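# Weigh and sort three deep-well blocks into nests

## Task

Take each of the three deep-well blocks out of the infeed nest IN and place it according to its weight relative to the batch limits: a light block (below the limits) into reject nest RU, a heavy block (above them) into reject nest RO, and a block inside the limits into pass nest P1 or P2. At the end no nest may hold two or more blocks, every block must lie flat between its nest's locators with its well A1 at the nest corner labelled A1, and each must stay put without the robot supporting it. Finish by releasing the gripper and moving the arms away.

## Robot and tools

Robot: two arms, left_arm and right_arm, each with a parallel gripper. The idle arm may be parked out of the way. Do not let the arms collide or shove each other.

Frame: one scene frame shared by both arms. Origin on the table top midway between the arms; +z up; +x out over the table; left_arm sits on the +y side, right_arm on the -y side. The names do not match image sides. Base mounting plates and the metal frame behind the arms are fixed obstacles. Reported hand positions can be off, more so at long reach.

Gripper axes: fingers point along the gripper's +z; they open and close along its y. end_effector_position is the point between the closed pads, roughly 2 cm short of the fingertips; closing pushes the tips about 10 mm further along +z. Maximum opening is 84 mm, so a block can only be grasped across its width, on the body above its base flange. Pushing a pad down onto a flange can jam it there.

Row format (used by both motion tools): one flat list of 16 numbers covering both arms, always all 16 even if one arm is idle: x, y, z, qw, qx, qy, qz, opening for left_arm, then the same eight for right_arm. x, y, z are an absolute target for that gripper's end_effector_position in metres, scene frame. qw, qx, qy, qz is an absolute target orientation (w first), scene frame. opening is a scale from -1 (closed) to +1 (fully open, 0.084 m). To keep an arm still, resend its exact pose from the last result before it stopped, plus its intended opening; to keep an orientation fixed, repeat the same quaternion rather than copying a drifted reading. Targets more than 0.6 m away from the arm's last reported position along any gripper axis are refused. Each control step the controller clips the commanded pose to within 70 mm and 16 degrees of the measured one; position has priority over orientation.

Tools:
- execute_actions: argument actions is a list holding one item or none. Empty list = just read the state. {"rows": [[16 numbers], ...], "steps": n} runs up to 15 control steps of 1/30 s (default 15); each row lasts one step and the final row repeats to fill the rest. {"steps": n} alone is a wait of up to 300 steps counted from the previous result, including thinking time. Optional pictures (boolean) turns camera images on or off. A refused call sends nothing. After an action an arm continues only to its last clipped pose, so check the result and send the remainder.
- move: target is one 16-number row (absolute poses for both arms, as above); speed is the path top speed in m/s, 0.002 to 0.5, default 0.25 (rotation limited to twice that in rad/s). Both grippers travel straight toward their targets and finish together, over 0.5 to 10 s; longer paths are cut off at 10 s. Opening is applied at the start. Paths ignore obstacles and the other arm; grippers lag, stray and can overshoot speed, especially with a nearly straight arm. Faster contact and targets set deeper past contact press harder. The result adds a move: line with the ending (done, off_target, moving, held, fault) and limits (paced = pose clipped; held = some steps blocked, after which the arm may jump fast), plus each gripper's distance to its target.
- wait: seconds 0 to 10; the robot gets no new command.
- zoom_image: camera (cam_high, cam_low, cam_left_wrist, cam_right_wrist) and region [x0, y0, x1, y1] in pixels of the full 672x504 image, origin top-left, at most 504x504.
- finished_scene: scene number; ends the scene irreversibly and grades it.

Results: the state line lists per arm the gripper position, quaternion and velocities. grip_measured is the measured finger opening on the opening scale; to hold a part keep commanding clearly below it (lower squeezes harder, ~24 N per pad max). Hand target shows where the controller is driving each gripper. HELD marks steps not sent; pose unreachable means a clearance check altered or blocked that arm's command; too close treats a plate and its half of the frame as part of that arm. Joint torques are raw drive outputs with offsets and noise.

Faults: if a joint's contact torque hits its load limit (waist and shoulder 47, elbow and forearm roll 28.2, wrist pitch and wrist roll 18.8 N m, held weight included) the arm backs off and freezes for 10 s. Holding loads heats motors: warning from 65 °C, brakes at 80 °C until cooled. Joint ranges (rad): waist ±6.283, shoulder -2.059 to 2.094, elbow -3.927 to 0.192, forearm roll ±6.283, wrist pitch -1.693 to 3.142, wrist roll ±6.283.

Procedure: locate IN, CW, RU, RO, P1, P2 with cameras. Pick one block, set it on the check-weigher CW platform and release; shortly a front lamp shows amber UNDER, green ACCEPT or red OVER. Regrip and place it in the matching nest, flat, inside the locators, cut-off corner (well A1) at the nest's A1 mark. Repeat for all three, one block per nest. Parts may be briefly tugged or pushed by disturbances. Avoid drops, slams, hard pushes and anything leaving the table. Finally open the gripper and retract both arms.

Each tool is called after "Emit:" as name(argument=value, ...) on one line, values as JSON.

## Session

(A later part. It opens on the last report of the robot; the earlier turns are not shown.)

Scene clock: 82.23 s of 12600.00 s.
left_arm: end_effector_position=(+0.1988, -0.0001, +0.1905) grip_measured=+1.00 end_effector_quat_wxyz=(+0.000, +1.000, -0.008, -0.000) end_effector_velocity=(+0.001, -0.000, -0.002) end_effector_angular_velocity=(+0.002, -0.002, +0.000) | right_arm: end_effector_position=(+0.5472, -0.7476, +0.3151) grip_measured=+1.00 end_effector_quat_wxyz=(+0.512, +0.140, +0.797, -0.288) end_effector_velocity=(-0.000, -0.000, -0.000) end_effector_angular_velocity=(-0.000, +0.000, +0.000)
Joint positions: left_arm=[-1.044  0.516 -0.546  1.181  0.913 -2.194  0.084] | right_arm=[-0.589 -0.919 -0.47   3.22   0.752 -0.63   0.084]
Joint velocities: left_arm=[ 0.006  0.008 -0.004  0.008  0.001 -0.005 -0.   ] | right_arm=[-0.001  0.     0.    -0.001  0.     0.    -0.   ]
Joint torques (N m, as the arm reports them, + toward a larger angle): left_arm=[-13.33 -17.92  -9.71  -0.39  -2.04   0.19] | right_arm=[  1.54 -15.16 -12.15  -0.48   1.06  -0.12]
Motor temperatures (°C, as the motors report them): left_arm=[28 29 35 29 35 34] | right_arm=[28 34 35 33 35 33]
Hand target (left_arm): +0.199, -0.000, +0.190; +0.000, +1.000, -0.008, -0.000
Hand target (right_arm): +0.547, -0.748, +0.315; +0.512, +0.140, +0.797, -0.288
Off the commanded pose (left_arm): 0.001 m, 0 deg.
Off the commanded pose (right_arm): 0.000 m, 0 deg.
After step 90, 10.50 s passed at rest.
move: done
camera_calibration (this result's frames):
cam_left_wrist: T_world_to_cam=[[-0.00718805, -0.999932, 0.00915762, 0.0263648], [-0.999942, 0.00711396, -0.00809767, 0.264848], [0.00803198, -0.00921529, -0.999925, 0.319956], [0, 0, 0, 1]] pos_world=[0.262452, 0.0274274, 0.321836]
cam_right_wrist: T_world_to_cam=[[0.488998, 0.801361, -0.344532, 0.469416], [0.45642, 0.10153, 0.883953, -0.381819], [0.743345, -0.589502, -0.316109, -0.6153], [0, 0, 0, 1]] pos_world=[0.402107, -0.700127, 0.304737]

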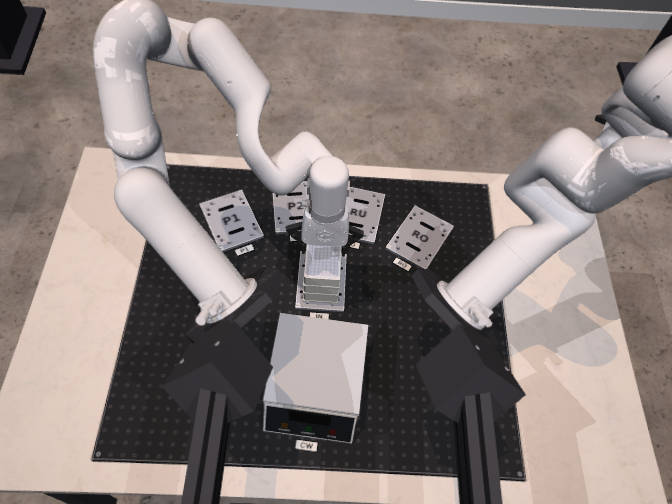

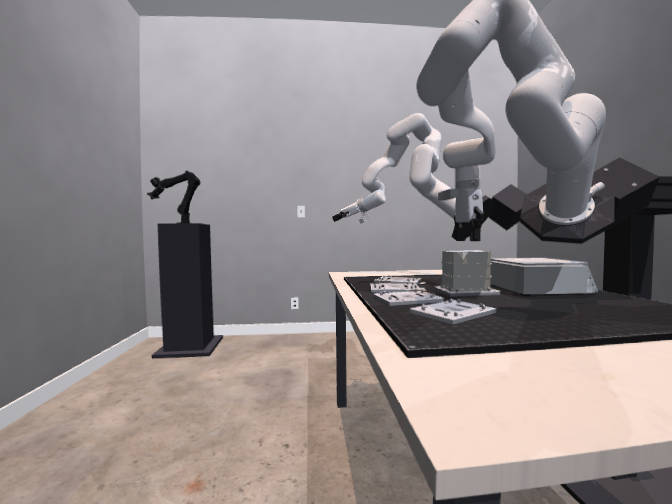

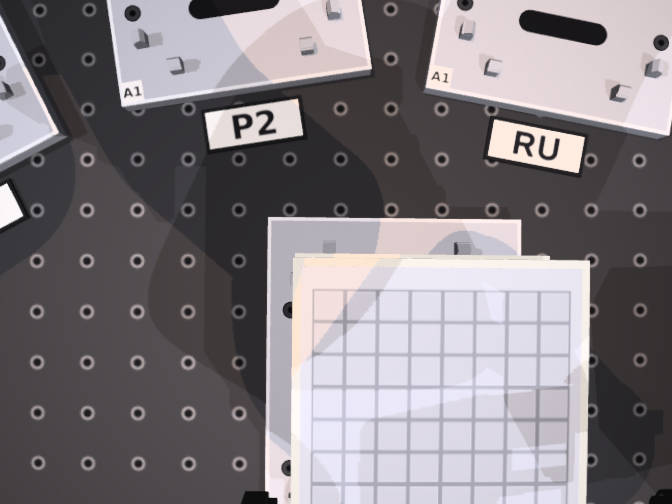

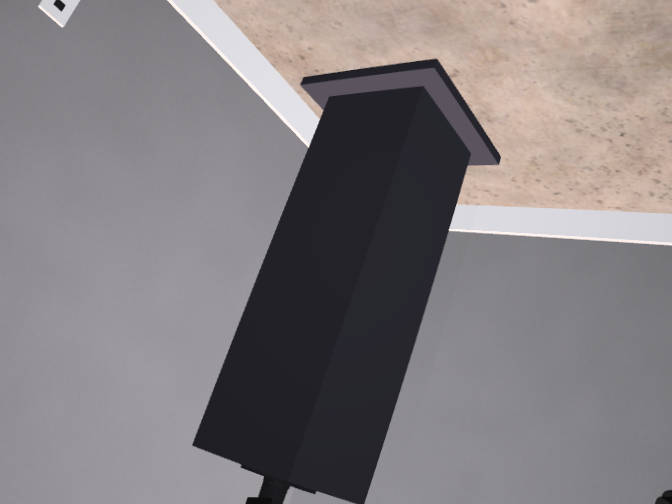

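Emit:
move(target=[0.199,0.0,0.165,0,1,-0.008,0,1,0.5472,-0.7476,0.3151,0.512,0.140,0.797,-0.288,1], speed=0.05)

Scene clock: 93.40 s of 12600.00 s.
left_arm: end_effector_position=(+0.1990, -0.0001, +0.1653) grip_measured=+1.00 end_effector_quat_wxyz=(+0.000, +1.000, -0.008, -0.000) end_effector_velocity=(+0.001, +0.000, -0.003) end_effector_angular_velocity=(+0.001, -0.001, +0.001) | right_arm: end_effector_position=(+0.5472, -0.7476, +0.3151) grip_measured=+1.00 end_effector_quat_wxyz=(+0.512, +0.140, +0.797, -0.288) end_effector_velocity=(-0.000, +0.000, -0.001) end_effector_angular_velocity=(+0.002, +0.002, -0.000)
Joint positions: left_arm=[-0.971  0.578 -0.562  1.288  0.899 -2.249  0.084] | right_arm=[-0.589 -0.919 -0.47   3.22   0.752 -0.63   0.084]
Joint velocities: left_arm=[ 0.007  0.006 -0.002  0.011  0.001 -0.006 -0.   ] | right_arm=[-0.001  0.     0.     0.001 -0.002  0.    -0.   ]
Joint torques (N m, as the arm reports them, + toward a larger angle): left_arm=[-14.13 -18.6   -8.12  -0.64  -2.11   0.04] | right_arm=[  1.79 -14.89 -12.24  -0.47   1.01  -0.33]
Motor temperatures (°C, as the motors report them): left_arm=[28 29 34 29 35 34] | right_arm=[28 34 35 33 35 33]
Hand target (left_arm): +0.199, -0.000, +0.165; +0.000, +1.000, -0.008, -0.000
Hand target (right_arm): +0.547, -0.748, +0.315; +0.512, +0.140, +0.797, -0.288
Off the commanded pose (left_arm): 0.000 m, 0 deg.
Off the commanded pose (right_arm): 0.000 m, 0 deg.
After step 90, 7.23 s passed at rest.
move: done
camera_calibration (this result's frames):
cam_left_wrist: T_world_to_cam=[[-0.00642369, -0.999944, 0.00841563, 0.0265821], [-0.999941, 0.00634904, -0.00886737, 0.264952], [0.00881344, -0.00847209, -0.999925, 0.294648], [0, 0, 0, 1]] pos_world=[0.26251, 0.0273947, 0.296752]
cam_right_wrist: T_world_to_cam=[[0.488998, 0.801361, -0.344532, 0.469416], [0.456419, 0.10153, 0.883953, -0.381819], [0.743345, -0.589502, -0.316109, -0.6153], [0, 0, 0, 1]] pos_world=[0.402107, -0.700127, 0.304737]

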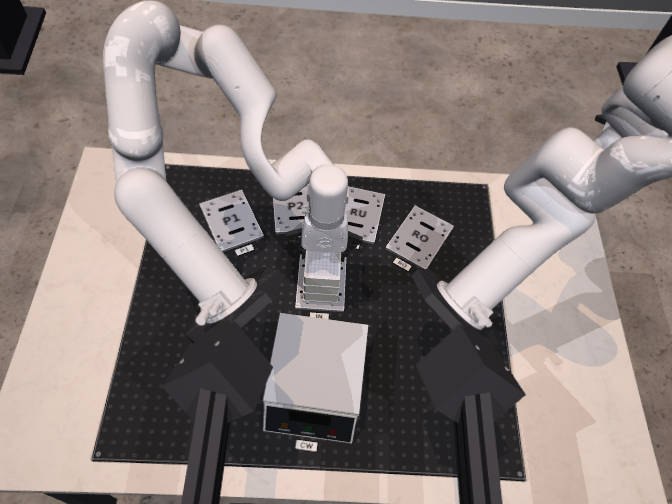

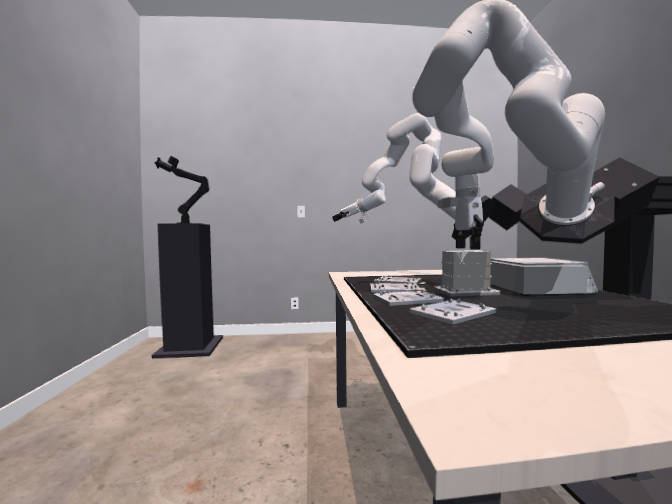

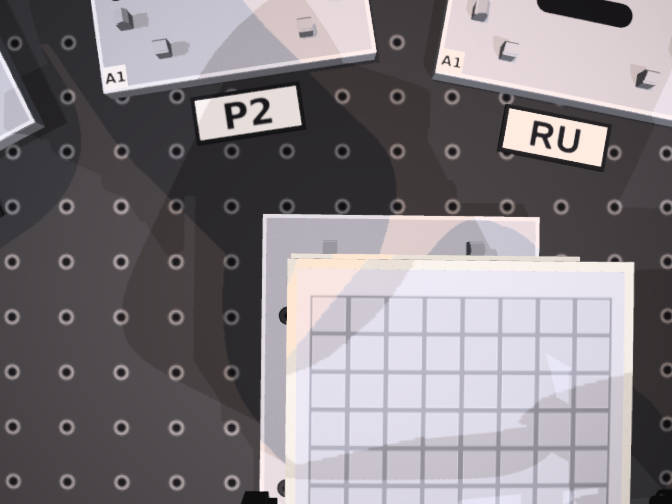

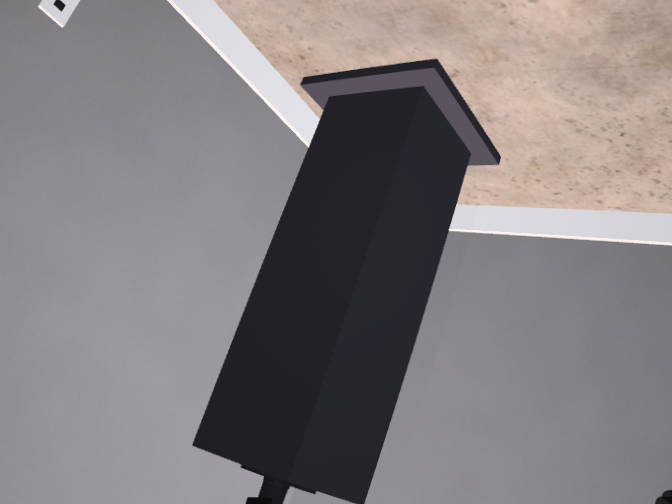

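Emit:
move(target=[0.199,-0.0006,0.136,0,1,-0.008,0,1,0.5472,-0.7476,0.3151,0.512,0.140,0.797,-0.288,1], speed=0.015)

Emit:
move(target=[0.199,-0.0006,0.136,0,1,-0.008,0,0.3,0.5472,-0.7476,0.3151,0.512,0.140,0.797,-0.288,1])

Scene clock: 105.60 s of 12600.00 s.
left_arm: end_effector_position=(+0.1990, -0.0007, +0.1363) grip_measured=+1.00 end_effector_quat_wxyz=(+0.000, +1.000, -0.008, -0.000) end_effector_velocity=(+0.000, -0.000, -0.002) end_effector_angular_velocity=(-0.001, +0.001, +0.001) | right_arm: end_effector_position=(+0.5472, -0.7476, +0.3151) grip_measured=+1.00 end_effector_quat_wxyz=(+0.512, +0.140, +0.797, -0.288) end_effector_velocity=(+0.001, +0.000, +0.001) end_effector_angular_velocity=(+0.002, -0.004, -0.000)
Joint positions: left_arm=[-0.887  0.652 -0.59   1.408  0.892 -2.308  0.084] | right_arm=[-0.589 -0.919 -0.47   3.22   0.752 -0.63   0.084]
Joint velocities: left_arm=[ 0.007  0.006 -0.003  0.009 -0.001 -0.004 -0.   ] | right_arm=[ 0.003 -0.    -0.     0.002  0.001  0.001  0.   ]
Joint torques (N m, as the arm reports them, + toward a larger angle): left_arm=[-14.45 -19.08  -6.27  -0.46  -2.11   0.04] | right_arm=[  1.46 -15.17 -12.1   -0.47   0.82  -0.18]
Motor temperatures (°C, as the motors report them): left_arm=[28 29 34 29 35 34] | right_arm=[28 34 35 33 35 33]
Hand target (left_arm): +0.199, -0.001, +0.136; +0.000, +1.000, -0.008, -0.000
Hand target (right_arm): +0.547, -0.748, +0.315; +0.512, +0.140, +0.797, -0.288
Off the commanded pose (left_arm): 0.000 m, 0 deg.
Off the commanded pose (right_arm): 0.000 m, 0 deg.
After step 90, 6.97 s passed at rest.
move: done
camera_calibration (this result's frames):
cam_left_wrist: T_world_to_cam=[[-0.00642848, -0.999945, 0.00834406, 0.0262513], [-0.999941, 0.00635454, -0.00885799, 0.264681], [0.00880448, -0.00840051, -0.999926, 0.26561], [0, 0, 0, 1]] pos_world=[0.262496, 0.0267992, 0.267716]
cam_right_wrist: T_world_to_cam=[[0.488998, 0.801361, -0.344532, 0.469416], [0.456419, 0.10153, 0.883953, -0.381818], [0.743346, -0.589502, -0.316109, -0.6153], [0, 0, 0, 1]] pos_world=[0.402107, -0.700127, 0.304737]

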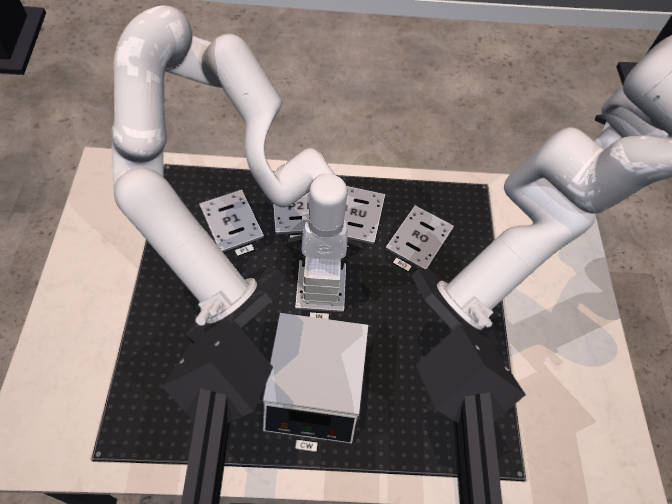

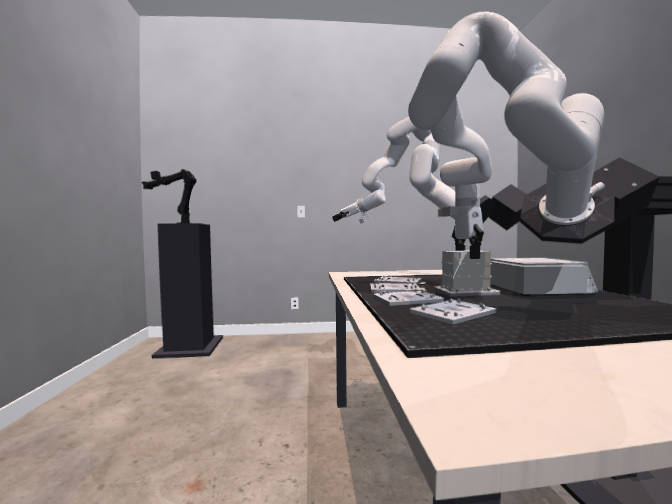

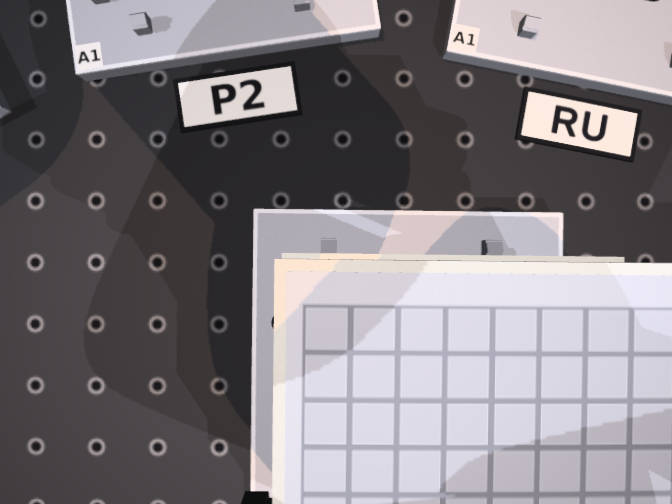

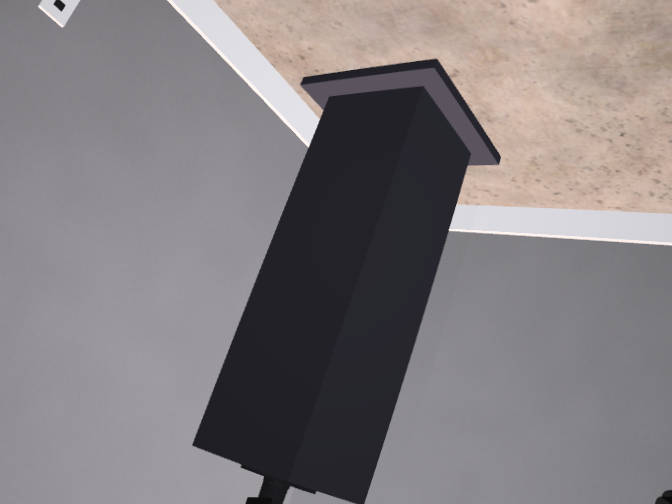

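Scene clock: 106.30 s of 12600.00 s.
left_arm: end_effector_position=(+0.1990, -0.0007, +0.1362) grip_measured=+0.96 end_effector_quat_wxyz=(+0.000, +1.000, -0.008, +0.000) end_effector_velocity=(-0.000, -0.000, +0.000) end_effector_angular_velocity=(-0.000, -0.000, -0.001) | right_arm: end_effector_position=(+0.5472, -0.7476, +0.3151) grip_measured=+1.00 end_effector_quat_wxyz=(+0.512, +0.140, +0.797, -0.288) end_effector_velocity=(+0.001, +0.001, +0.001) end_effector_angular_velocity=(+0.000, -0.003, +0.002)
Joint positions: left_arm=[-0.887  0.653 -0.591  1.409  0.892 -2.308  0.083] | right_arm=[-0.589 -0.919 -0.47   3.22   0.752 -0.63   0.084]
Joint velocities: left_arm=[-0.001  0.001  0.     0.     0.    -0.     0.   ] | right_arm=[ 0.003 -0.     0.    -0.001  0.001  0.     0.   ]
Joint torques (N m, as the arm reports them, + toward a larger angle): left_arm=[-12.16 -16.26  -6.25  -0.26  -1.38  -0.08] | right_arm=[  1.64 -16.46 -11.82  -0.43   0.82  -0.21]
Motor temperatures (°C, as the motors report them): left_arm=[28 29 34 29 35 34] | right_arm=[28 34 35 33 35 33]
Hand target (left_arm): +0.199, -0.001, +0.136; +0.000, +1.000, -0.008, -0.000
Hand target (right_arm): +0.547, -0.748, +0.315; +0.512, +0.140, +0.797, -0.288
Off the commanded pose (left_arm): 0.000 m, 0 deg.
Off the commanded pose (right_arm): 0.000 m, 0 deg.
move: done
camera_calibration (this result's frames):
cam_left_wrist: T_world_to_cam=[[-0.00632572, -0.999942, 0.00869127, 0.0260937], [-0.999939, 0.00624613, -0.00915496, 0.264776], [0.00910015, -0.00874865, -0.99992, 0.265459], [0, 0, 0, 1]] pos_world=[0.262509, 0.0267608, 0.267635]
cam_right_wrist: T_world_to_cam=[[0.488998, 0.801361, -0.344532, 0.469416], [0.456419, 0.10153, 0.883953, -0.381819], [0.743345, -0.589502, -0.316109, -0.6153], [0, 0, 0, 1]] pos_world=[0.402107, -0.700127, 0.304737]

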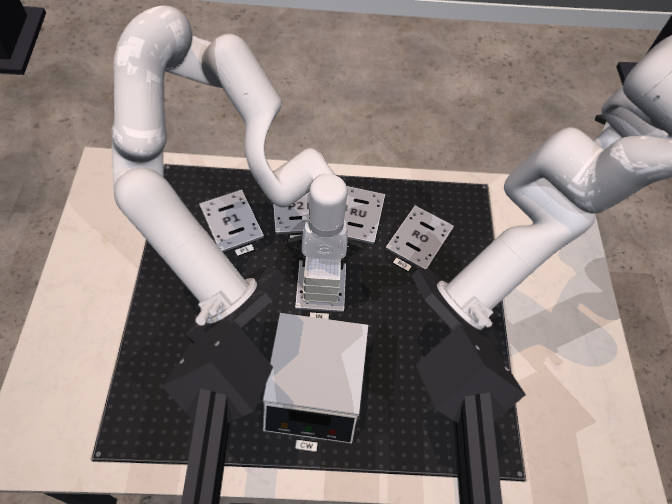

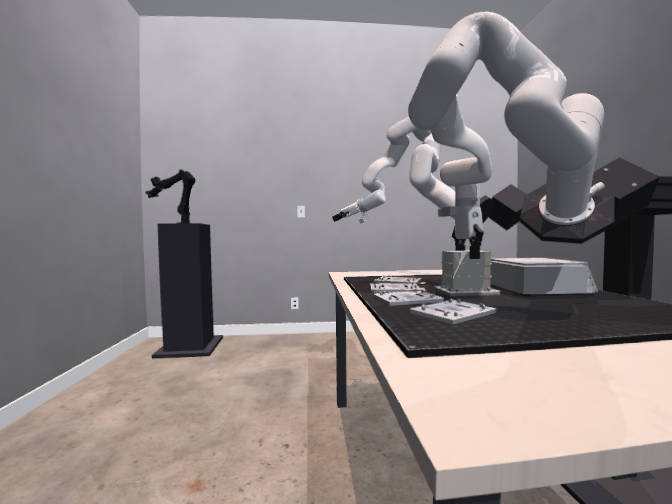

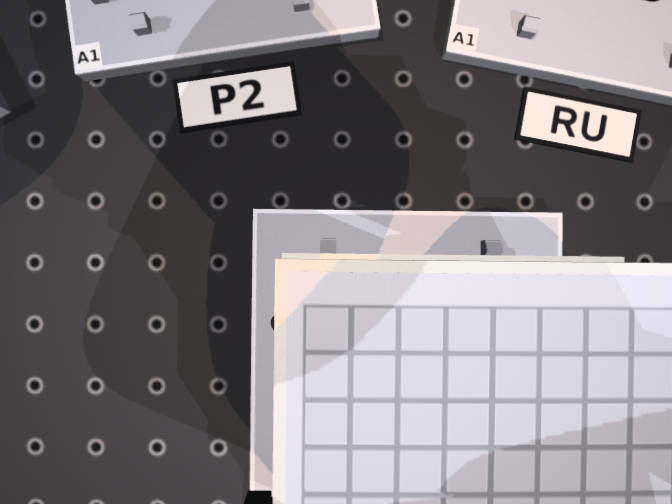

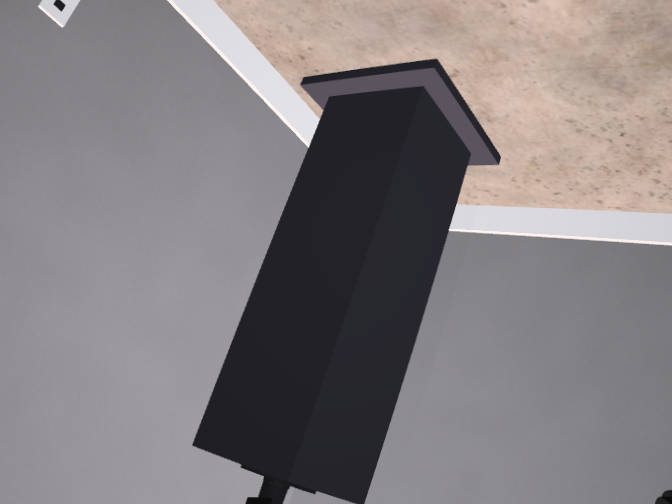

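Emit:
move(target=[0.199,-0.0006,0.19,0,1,-0.008,0,-0.5,0.5472,-0.7476,0.3151,0.512,0.140,0.797,-0.288,1], speed=0.08)

Emit:
move(target=[-0.03,0.0,0.19,0,1,-0.008,0,-0.5,0.5472,-0.7476,0.3151,0.512,0.140,0.797,-0.288,1], speed=0.15)

Emit:
zoom_image(camera="cam_low", region=[420, 180, 660, 320])

Scene clock: 120.73 s of 12600.00 s.
left_arm: end_effector_position=(+0.1990, -0.0004, +0.1896) grip_measured=+0.96 end_effector_quat_wxyz=(-0.000, +1.000, -0.008, +0.000) end_effector_velocity=(+0.000, +0.000, +0.002) end_effector_angular_velocity=(+0.000, +0.001, +0.001) | right_arm: end_effector_position=(+0.5472, -0.7476, +0.3151) grip_measured=+1.00 end_effector_quat_wxyz=(+0.512, +0.140, +0.797, -0.288) end_effector_velocity=(-0.000, -0.000, -0.000) end_effector_angular_velocity=(+0.000, +0.001, -0.000)
Joint positions: left_arm=[-1.043  0.52  -0.549  1.183  0.915 -2.196  0.083] | right_arm=[-0.589 -0.919 -0.47   3.22   0.752 -0.63   0.084]
Joint velocities: left_arm=[-0.006 -0.006  0.001 -0.011  0.002  0.006 -0.   ] | right_arm=[-0.001  0.    -0.    -0.    -0.001  0.     0.   ]
Joint torques (N m, as the arm reports them, + toward a larger angle): left_arm=[-13.65 -18.35 -10.31  -0.25  -2.13   0.06] | right_arm=[  1.62 -14.97 -12.03  -0.41   0.8   -0.16]
Motor temperatures (°C, as the motors report them): left_arm=[28 29 33 29 35 34] | right_arm=[28 34 35 33 35 33]
Hand target (left_arm): +0.199, -0.000, +0.190; -0.000, +1.000, -0.008, +0.000
Hand target (right_arm): +0.547, -0.748, +0.315; +0.512, +0.140, +0.797, -0.288
Off the commanded pose (left_arm): 0.000 m, 0 deg.
Off the commanded pose (right_arm): 0.000 m, 0 deg.
After step 90, 10.23 s passed at rest.
move: done
camera_calibration (this result's frames):
cam_left_wrist: T_world_to_cam=[[-0.00632751, -0.99995, 0.00770613, 0.026125], [-0.999937, 0.00625576, -0.00929906, 0.265223], [0.00925039, -0.00776449, -0.999927, 0.318826], [0, 0, 0, 1]] pos_world=[0.262423, 0.0269401, 0.321068]
cam_right_wrist: T_world_to_cam=[[0.488998, 0.801361, -0.344532, 0.469416], [0.456419, 0.101529, 0.883953, -0.381819], [0.743345, -0.589502, -0.316109, -0.6153], [0, 0, 0, 1]] pos_world=[0.402107, -0.700127, 0.304737]

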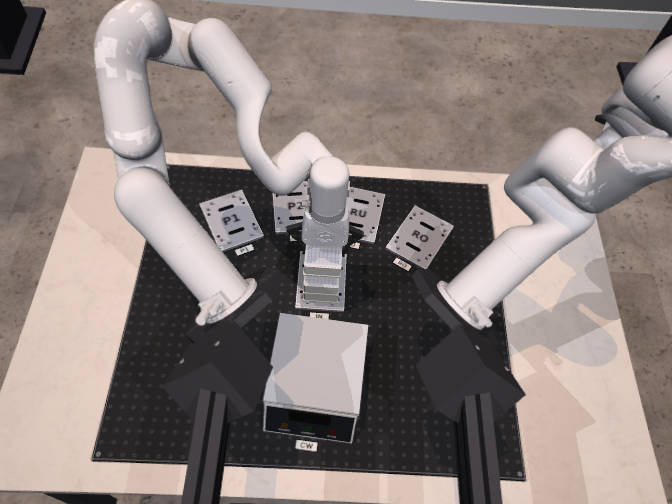

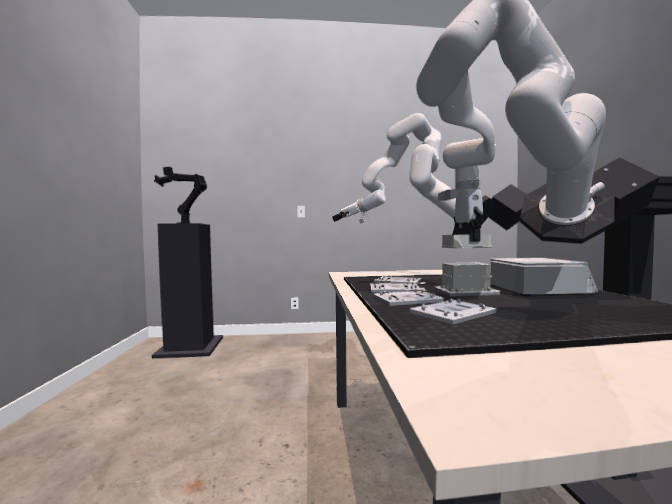

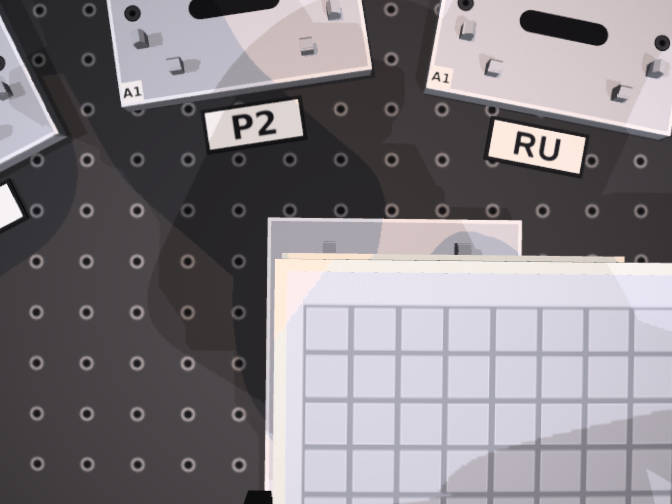

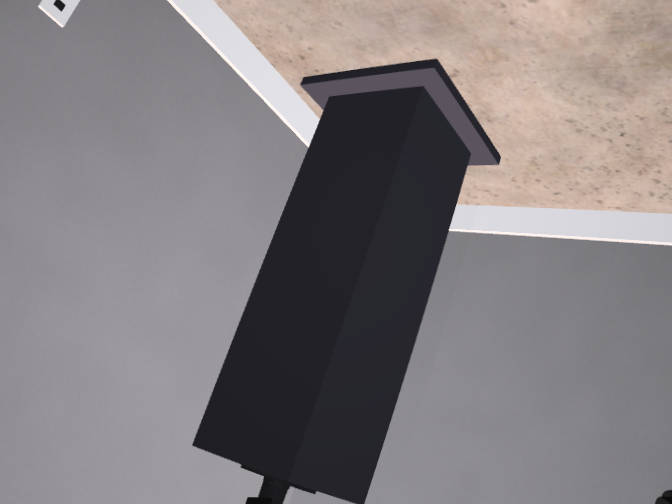

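Scene clock: 122.90 s of 12600.00 s.
left_arm: end_effector_position=(-0.0292, +0.0007, +0.1893) grip_measured=+0.96 end_effector_quat_wxyz=(+0.000, +1.000, -0.008, +0.000) end_effector_velocity=(-0.002, +0.000, +0.001) end_effector_angular_velocity=(+0.005, -0.002, -0.001) | right_arm: end_effector_position=(+0.5472, -0.7476, +0.3151) grip_measured=+1.00 end_effector_quat_wxyz=(+0.512, +0.140, +0.797, -0.288) end_effector_velocity=(+0.001, +0.000, +0.000) end_effector_angular_velocity=(-0.001, -0.001, +0.002)
Joint positions: left_arm=[-1.743  0.983 -0.614  0.738  0.6   -2.545  0.083] | right_arm=[-0.589 -0.919 -0.47   3.22   0.752 -0.63   0.084]
Joint velocities: left_arm=[-0.016  0.004 -0.005 -0.028  0.001  0.015  0.   ] | right_arm=[ 0.001 -0.     0.    -0.001  0.001 -0.    -0.   ]
Joint torques (N m, as the arm reports them, + toward a larger angle): left_arm=[ -7.2  -26.93 -14.43  -0.33  -2.35  -0.02] | right_arm=[  1.81 -16.11 -11.84  -0.21   0.93  -0.11]
Motor temperatures (°C, as the motors report them): left_arm=[28 29 33 29 35 34] | right_arm=[28 34 35 33 35 33]
Hand target (left_arm): -0.029, +0.001, +0.189; -0.000, +1.000, -0.008, +0.000
Hand target (right_arm): +0.547, -0.748, +0.315; +0.512, +0.140, +0.797, -0.288
Off the commanded pose (left_arm): 0.001 m, 0 deg.
Off the commanded pose (right_arm): 0.000 m, 0 deg.
move: done
camera_calibration (this result's frames):
cam_left_wrist: T_world_to_cam=[[-0.00580708, -0.999947, 0.00850032, 0.0256813], [-0.999942, 0.0057293, -0.00914599, 0.0370157], [0.0090968, -0.00855294, -0.999922, 0.32065], [0, 0, 0, 1]] pos_world=[0.0342458, 0.0282104, 0.320745]
cam_right_wrist: T_world_to_cam=[[0.488998, 0.801361, -0.344532, 0.469416], [0.456419, 0.10153, 0.883953, -0.381819], [0.743345, -0.589502, -0.316109, -0.6153], [0, 0, 0, 1]] pos_world=[0.402107, -0.700127, 0.304737]

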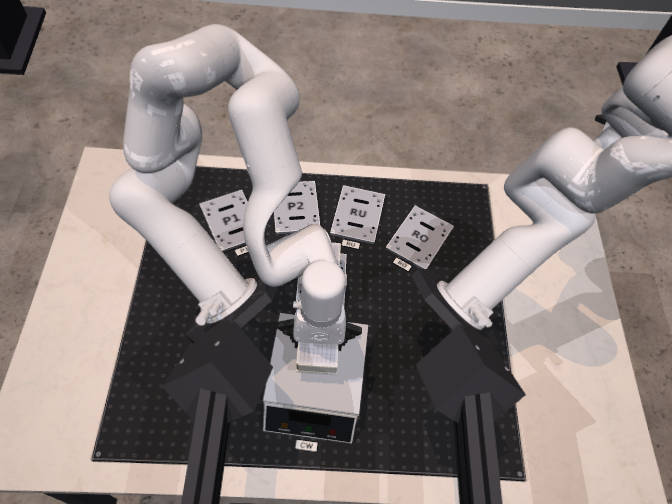

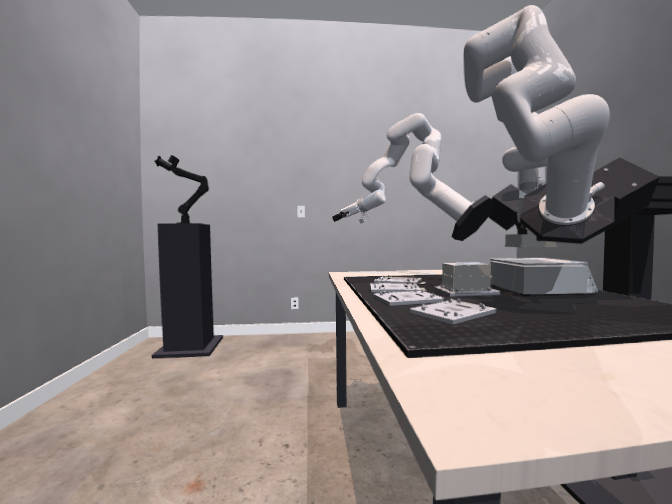

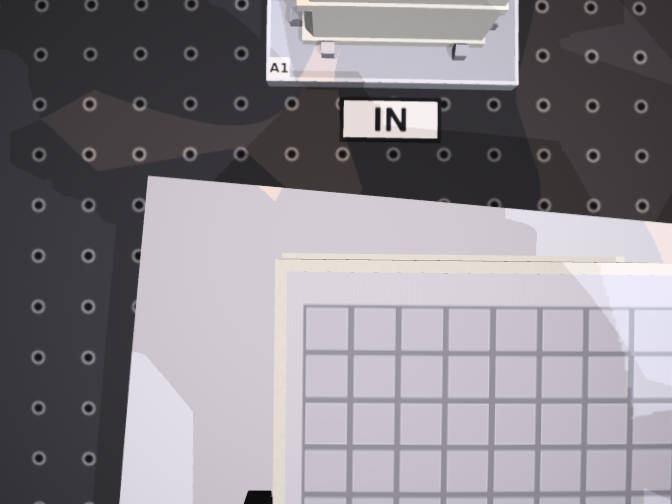

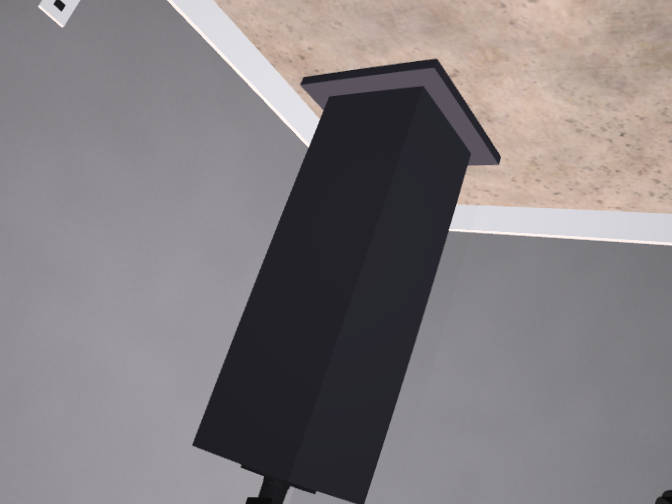

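Region (420, 180, 660, 320) of cam_low's 672x504 image, scaled by 2.100, with more detail than that image has; it fills the top 294 rows of this view, and the rest is white.

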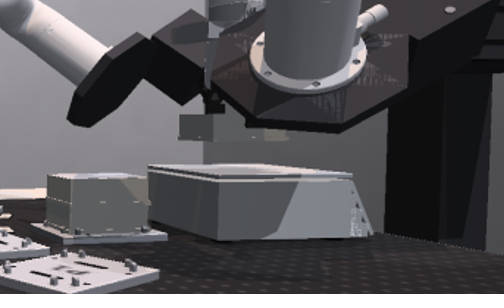

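Emit:
move(target=[-0.03,0.0,0.15,0,1,-0.008,0,-0.5,0.5472,-0.7476,0.3151,0.512,0.140,0.797,-0.288,1], speed=0.04)

Emit:
zoom_image(camera="cam_low", region=[480, 220, 600, 290])

Scene clock: 133.27 s of 12600.00 s.
left_arm: end_effector_position=(-0.0301, -0.0000, +0.1504) grip_measured=+0.96 end_effector_quat_wxyz=(+0.000, +1.000, -0.008, -0.000) end_effector_velocity=(+0.001, -0.001, -0.003) end_effector_angular_velocity=(-0.003, -0.000, +0.001) | right_arm: end_effector_position=(+0.5472, -0.7476, +0.3151) grip_measured=+1.00 end_effector_quat_wxyz=(+0.512, +0.140, +0.797, -0.288) end_effector_velocity=(-0.001, -0.001, -0.000) end_effector_angular_velocity=(-0.000, +0.001, -0.002)
Joint positions: left_arm=[-1.626  1.109 -0.656  0.984  0.581 -2.712  0.083] | right_arm=[-0.589 -0.919 -0.47   3.22   0.752 -0.63   0.084]
Joint velocities: left_arm=[ 0.012  0.008 -0.004  0.025  0.001 -0.016 -0.   ] | right_arm=[-0.002 -0.     0.     0.001 -0.     0.001 -0.   ]
Joint torques (N m, as the arm reports them, + toward a larger angle): left_arm=[ -8.8  -28.01 -11.66  -0.54  -2.2    0.05] | right_arm=[  2.12 -15.27 -12.    -0.35   0.72  -0.4 ]
Motor temperatures (°C, as the motors report them): left_arm=[28 30 34 29 35 34] | right_arm=[28 34 35 33 35 33]
Hand target (left_arm): -0.030, -0.000, +0.150; +0.000, +1.000, -0.008, -0.000
Hand target (right_arm): +0.547, -0.748, +0.315; +0.512, +0.140, +0.797, -0.288
Off the commanded pose (left_arm): 0.000 m, 0 deg.
Off the commanded pose (right_arm): 0.000 m, 0 deg.
After step 90, 5.97 s passed at rest.
move: done
camera_calibration (this result's frames):
cam_left_wrist: T_world_to_cam=[[-0.00656255, -0.999945, 0.00820022, 0.0253077], [-0.999941, 0.0064907, -0.00875804, 0.0357548], [0.00870433, -0.00825721, -0.999928, 0.281739], [0, 0, 0, 1]] pos_world=[0.0334665, 0.0274006, 0.281824]
cam_right_wrist: T_world_to_cam=[[0.488998, 0.801361, -0.344532, 0.469416], [0.456419, 0.10153, 0.883953, -0.381819], [0.743345, -0.589502, -0.316109, -0.6153], [0, 0, 0, 1]] pos_world=[0.402107, -0.700127, 0.304737]

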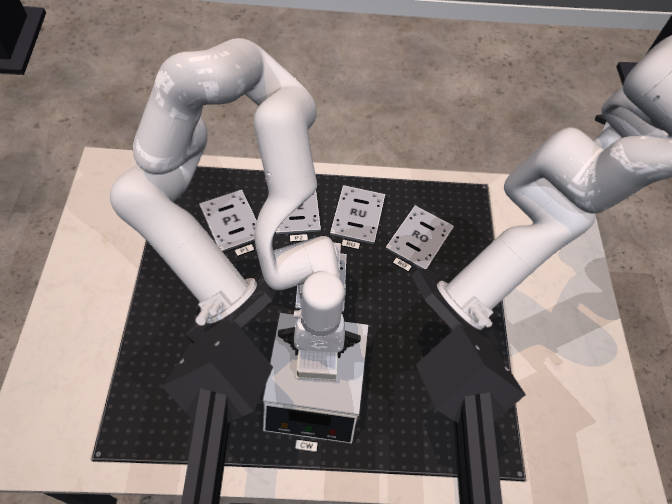

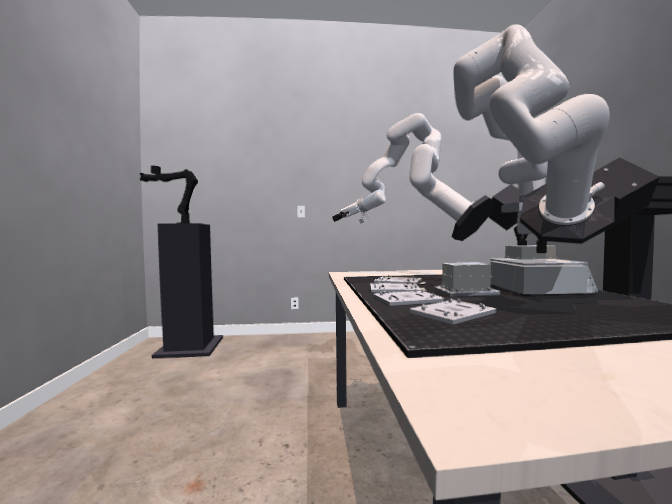

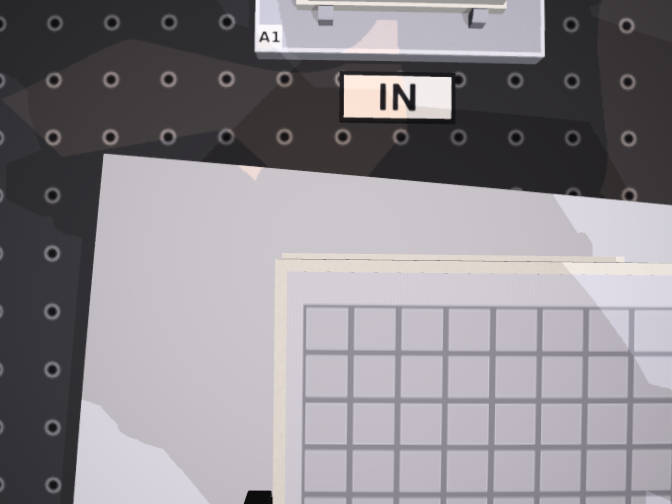

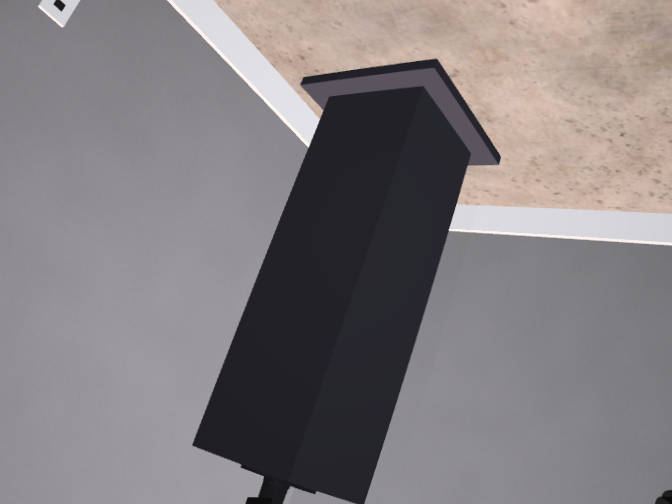

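Region (480, 220, 600, 290) of cam_low's 672x504 image, scaled by 4.200, with more detail than that image has; it fills the top 294 rows of this view, and the rest is white.

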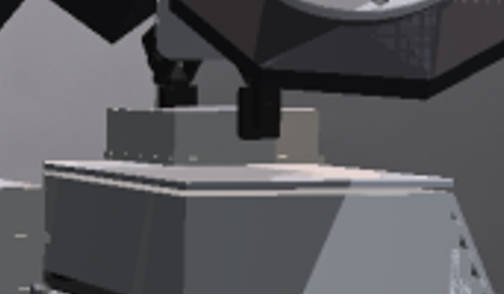

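Emit:
move(target=[-0.03,0.0,0.139,0,1,-0.008,0,-0.5,0.5472,-0.7476,0.3151,0.512,0.140,0.797,-0.288,1], speed=0.01)

Emit:
zoom_image(camera="cam_low", region=[480, 220, 600, 290])

Scene clock: 145.60 s of 12600.00 s.
left_arm: end_effector_position=(-0.0302, -0.0024, +0.1409) grip_measured=+0.96 end_effector_quat_wxyz=(+0.003, +1.000, -0.007, -0.001) end_effector_velocity=(+0.000, +0.001, -0.006) end_effector_angular_velocity=(+0.005, -0.004, -0.004) | right_arm: end_effector_position=(+0.5472, -0.7476, +0.3151) grip_measured=+1.00 end_effector_quat_wxyz=(+0.512, +0.140, +0.797, -0.288) end_effector_velocity=(+0.000, +0.000, +0.000) end_effector_angular_velocity=(-0.001, -0.000, +0.002)
Joint positions: left_arm=[-1.591  1.141 -0.674  1.054  0.582 -2.758  0.083] | right_arm=[-0.589 -0.919 -0.47   3.22   0.752 -0.63   0.084]
Joint velocities: left_arm=[ 0.013  0.018 -0.007  0.024  0.005 -0.014  0.001] | right_arm=[ 0.001 -0.     0.    -0.001  0.001 -0.001 -0.   ]
Joint torques (N m, as the arm reports them, + toward a larger angle): left_arm=[ -6.98 -12.45  -5.43  -0.27   0.18  -0.01] | right_arm=[  1.01 -15.57 -12.35  -0.5    0.66  -0.26]
Motor temperatures (°C, as the motors report them): left_arm=[28 30 34 29 35 34] | right_arm=[28 34 35 33 35 33]
Hand target (left_arm): -0.030, -0.000, +0.139; +0.000, +1.000, -0.008, -0.000
Hand target (right_arm): +0.547, -0.748, +0.315; +0.512, +0.140, +0.797, -0.288
Off the commanded pose (left_arm): 0.003 m, 0 deg.
Off the commanded pose (right_arm): 0.000 m, 0 deg.
After step 90, 8.00 s passed at rest.
move: done
camera_calibration (this result's frames):
cam_left_wrist: T_world_to_cam=[[-0.00436566, -0.999902, 0.0133384, 0.0223674], [-0.999968, 0.00427544, -0.00678516, 0.0352677], [0.00672746, -0.0133676, -0.999888, 0.272123], [0, 0, 0, 1]] pos_world=[0.0335335, 0.025852, 0.272034]
cam_right_wrist: T_world_to_cam=[[0.488998, 0.801361, -0.344532, 0.469416], [0.456419, 0.10153, 0.883953, -0.381818], [0.743346, -0.589502, -0.316109, -0.6153], [0, 0, 0, 1]] pos_world=[0.402107, -0.700127, 0.304737]

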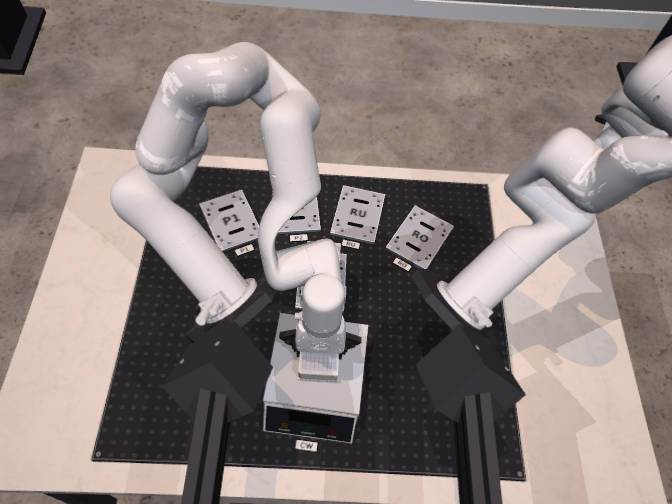

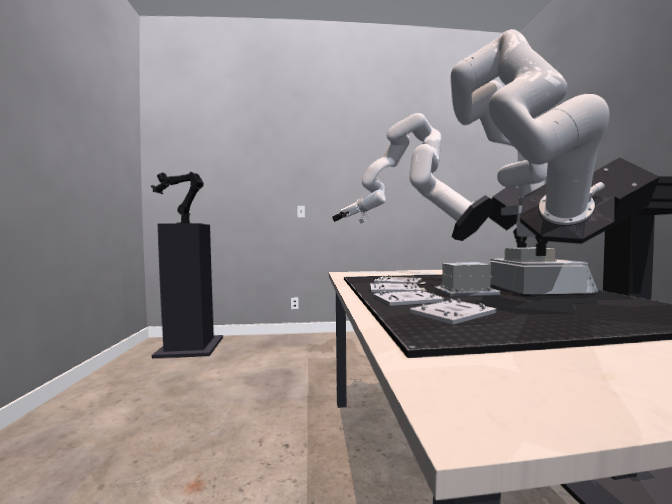

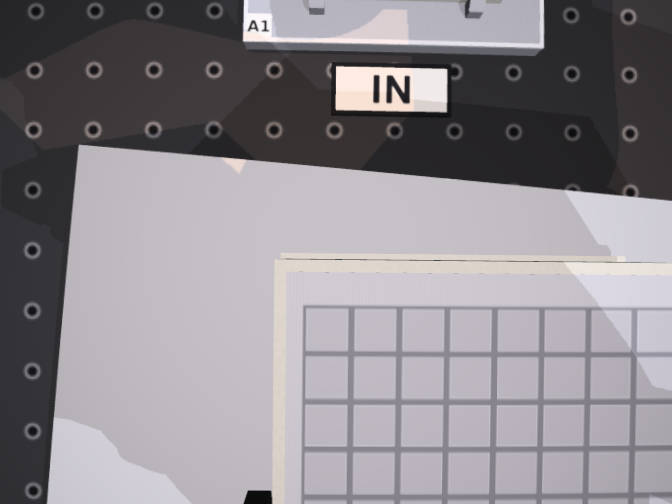

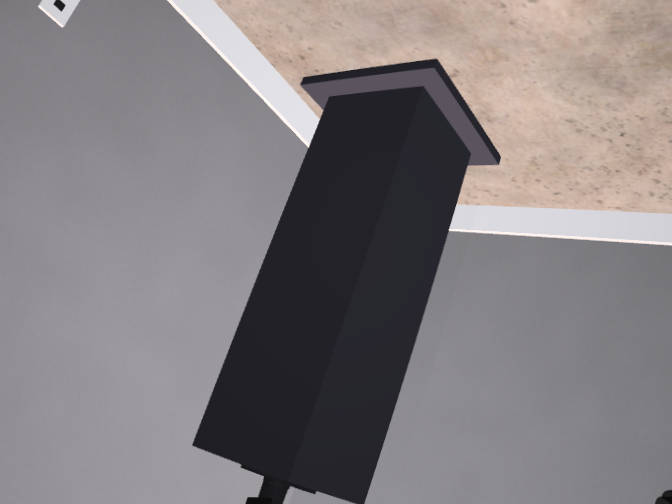

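Region (480, 220, 600, 290) of cam_low's 672x504 image, scaled by 4.200, with more detail than that image has; it fills the top 294 rows of this view, and the rest is white.

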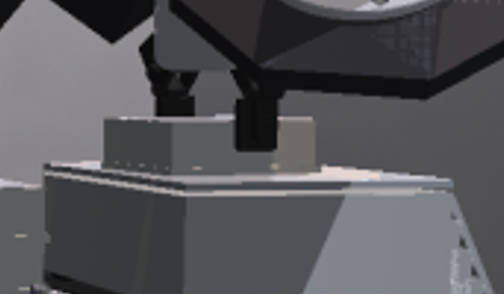

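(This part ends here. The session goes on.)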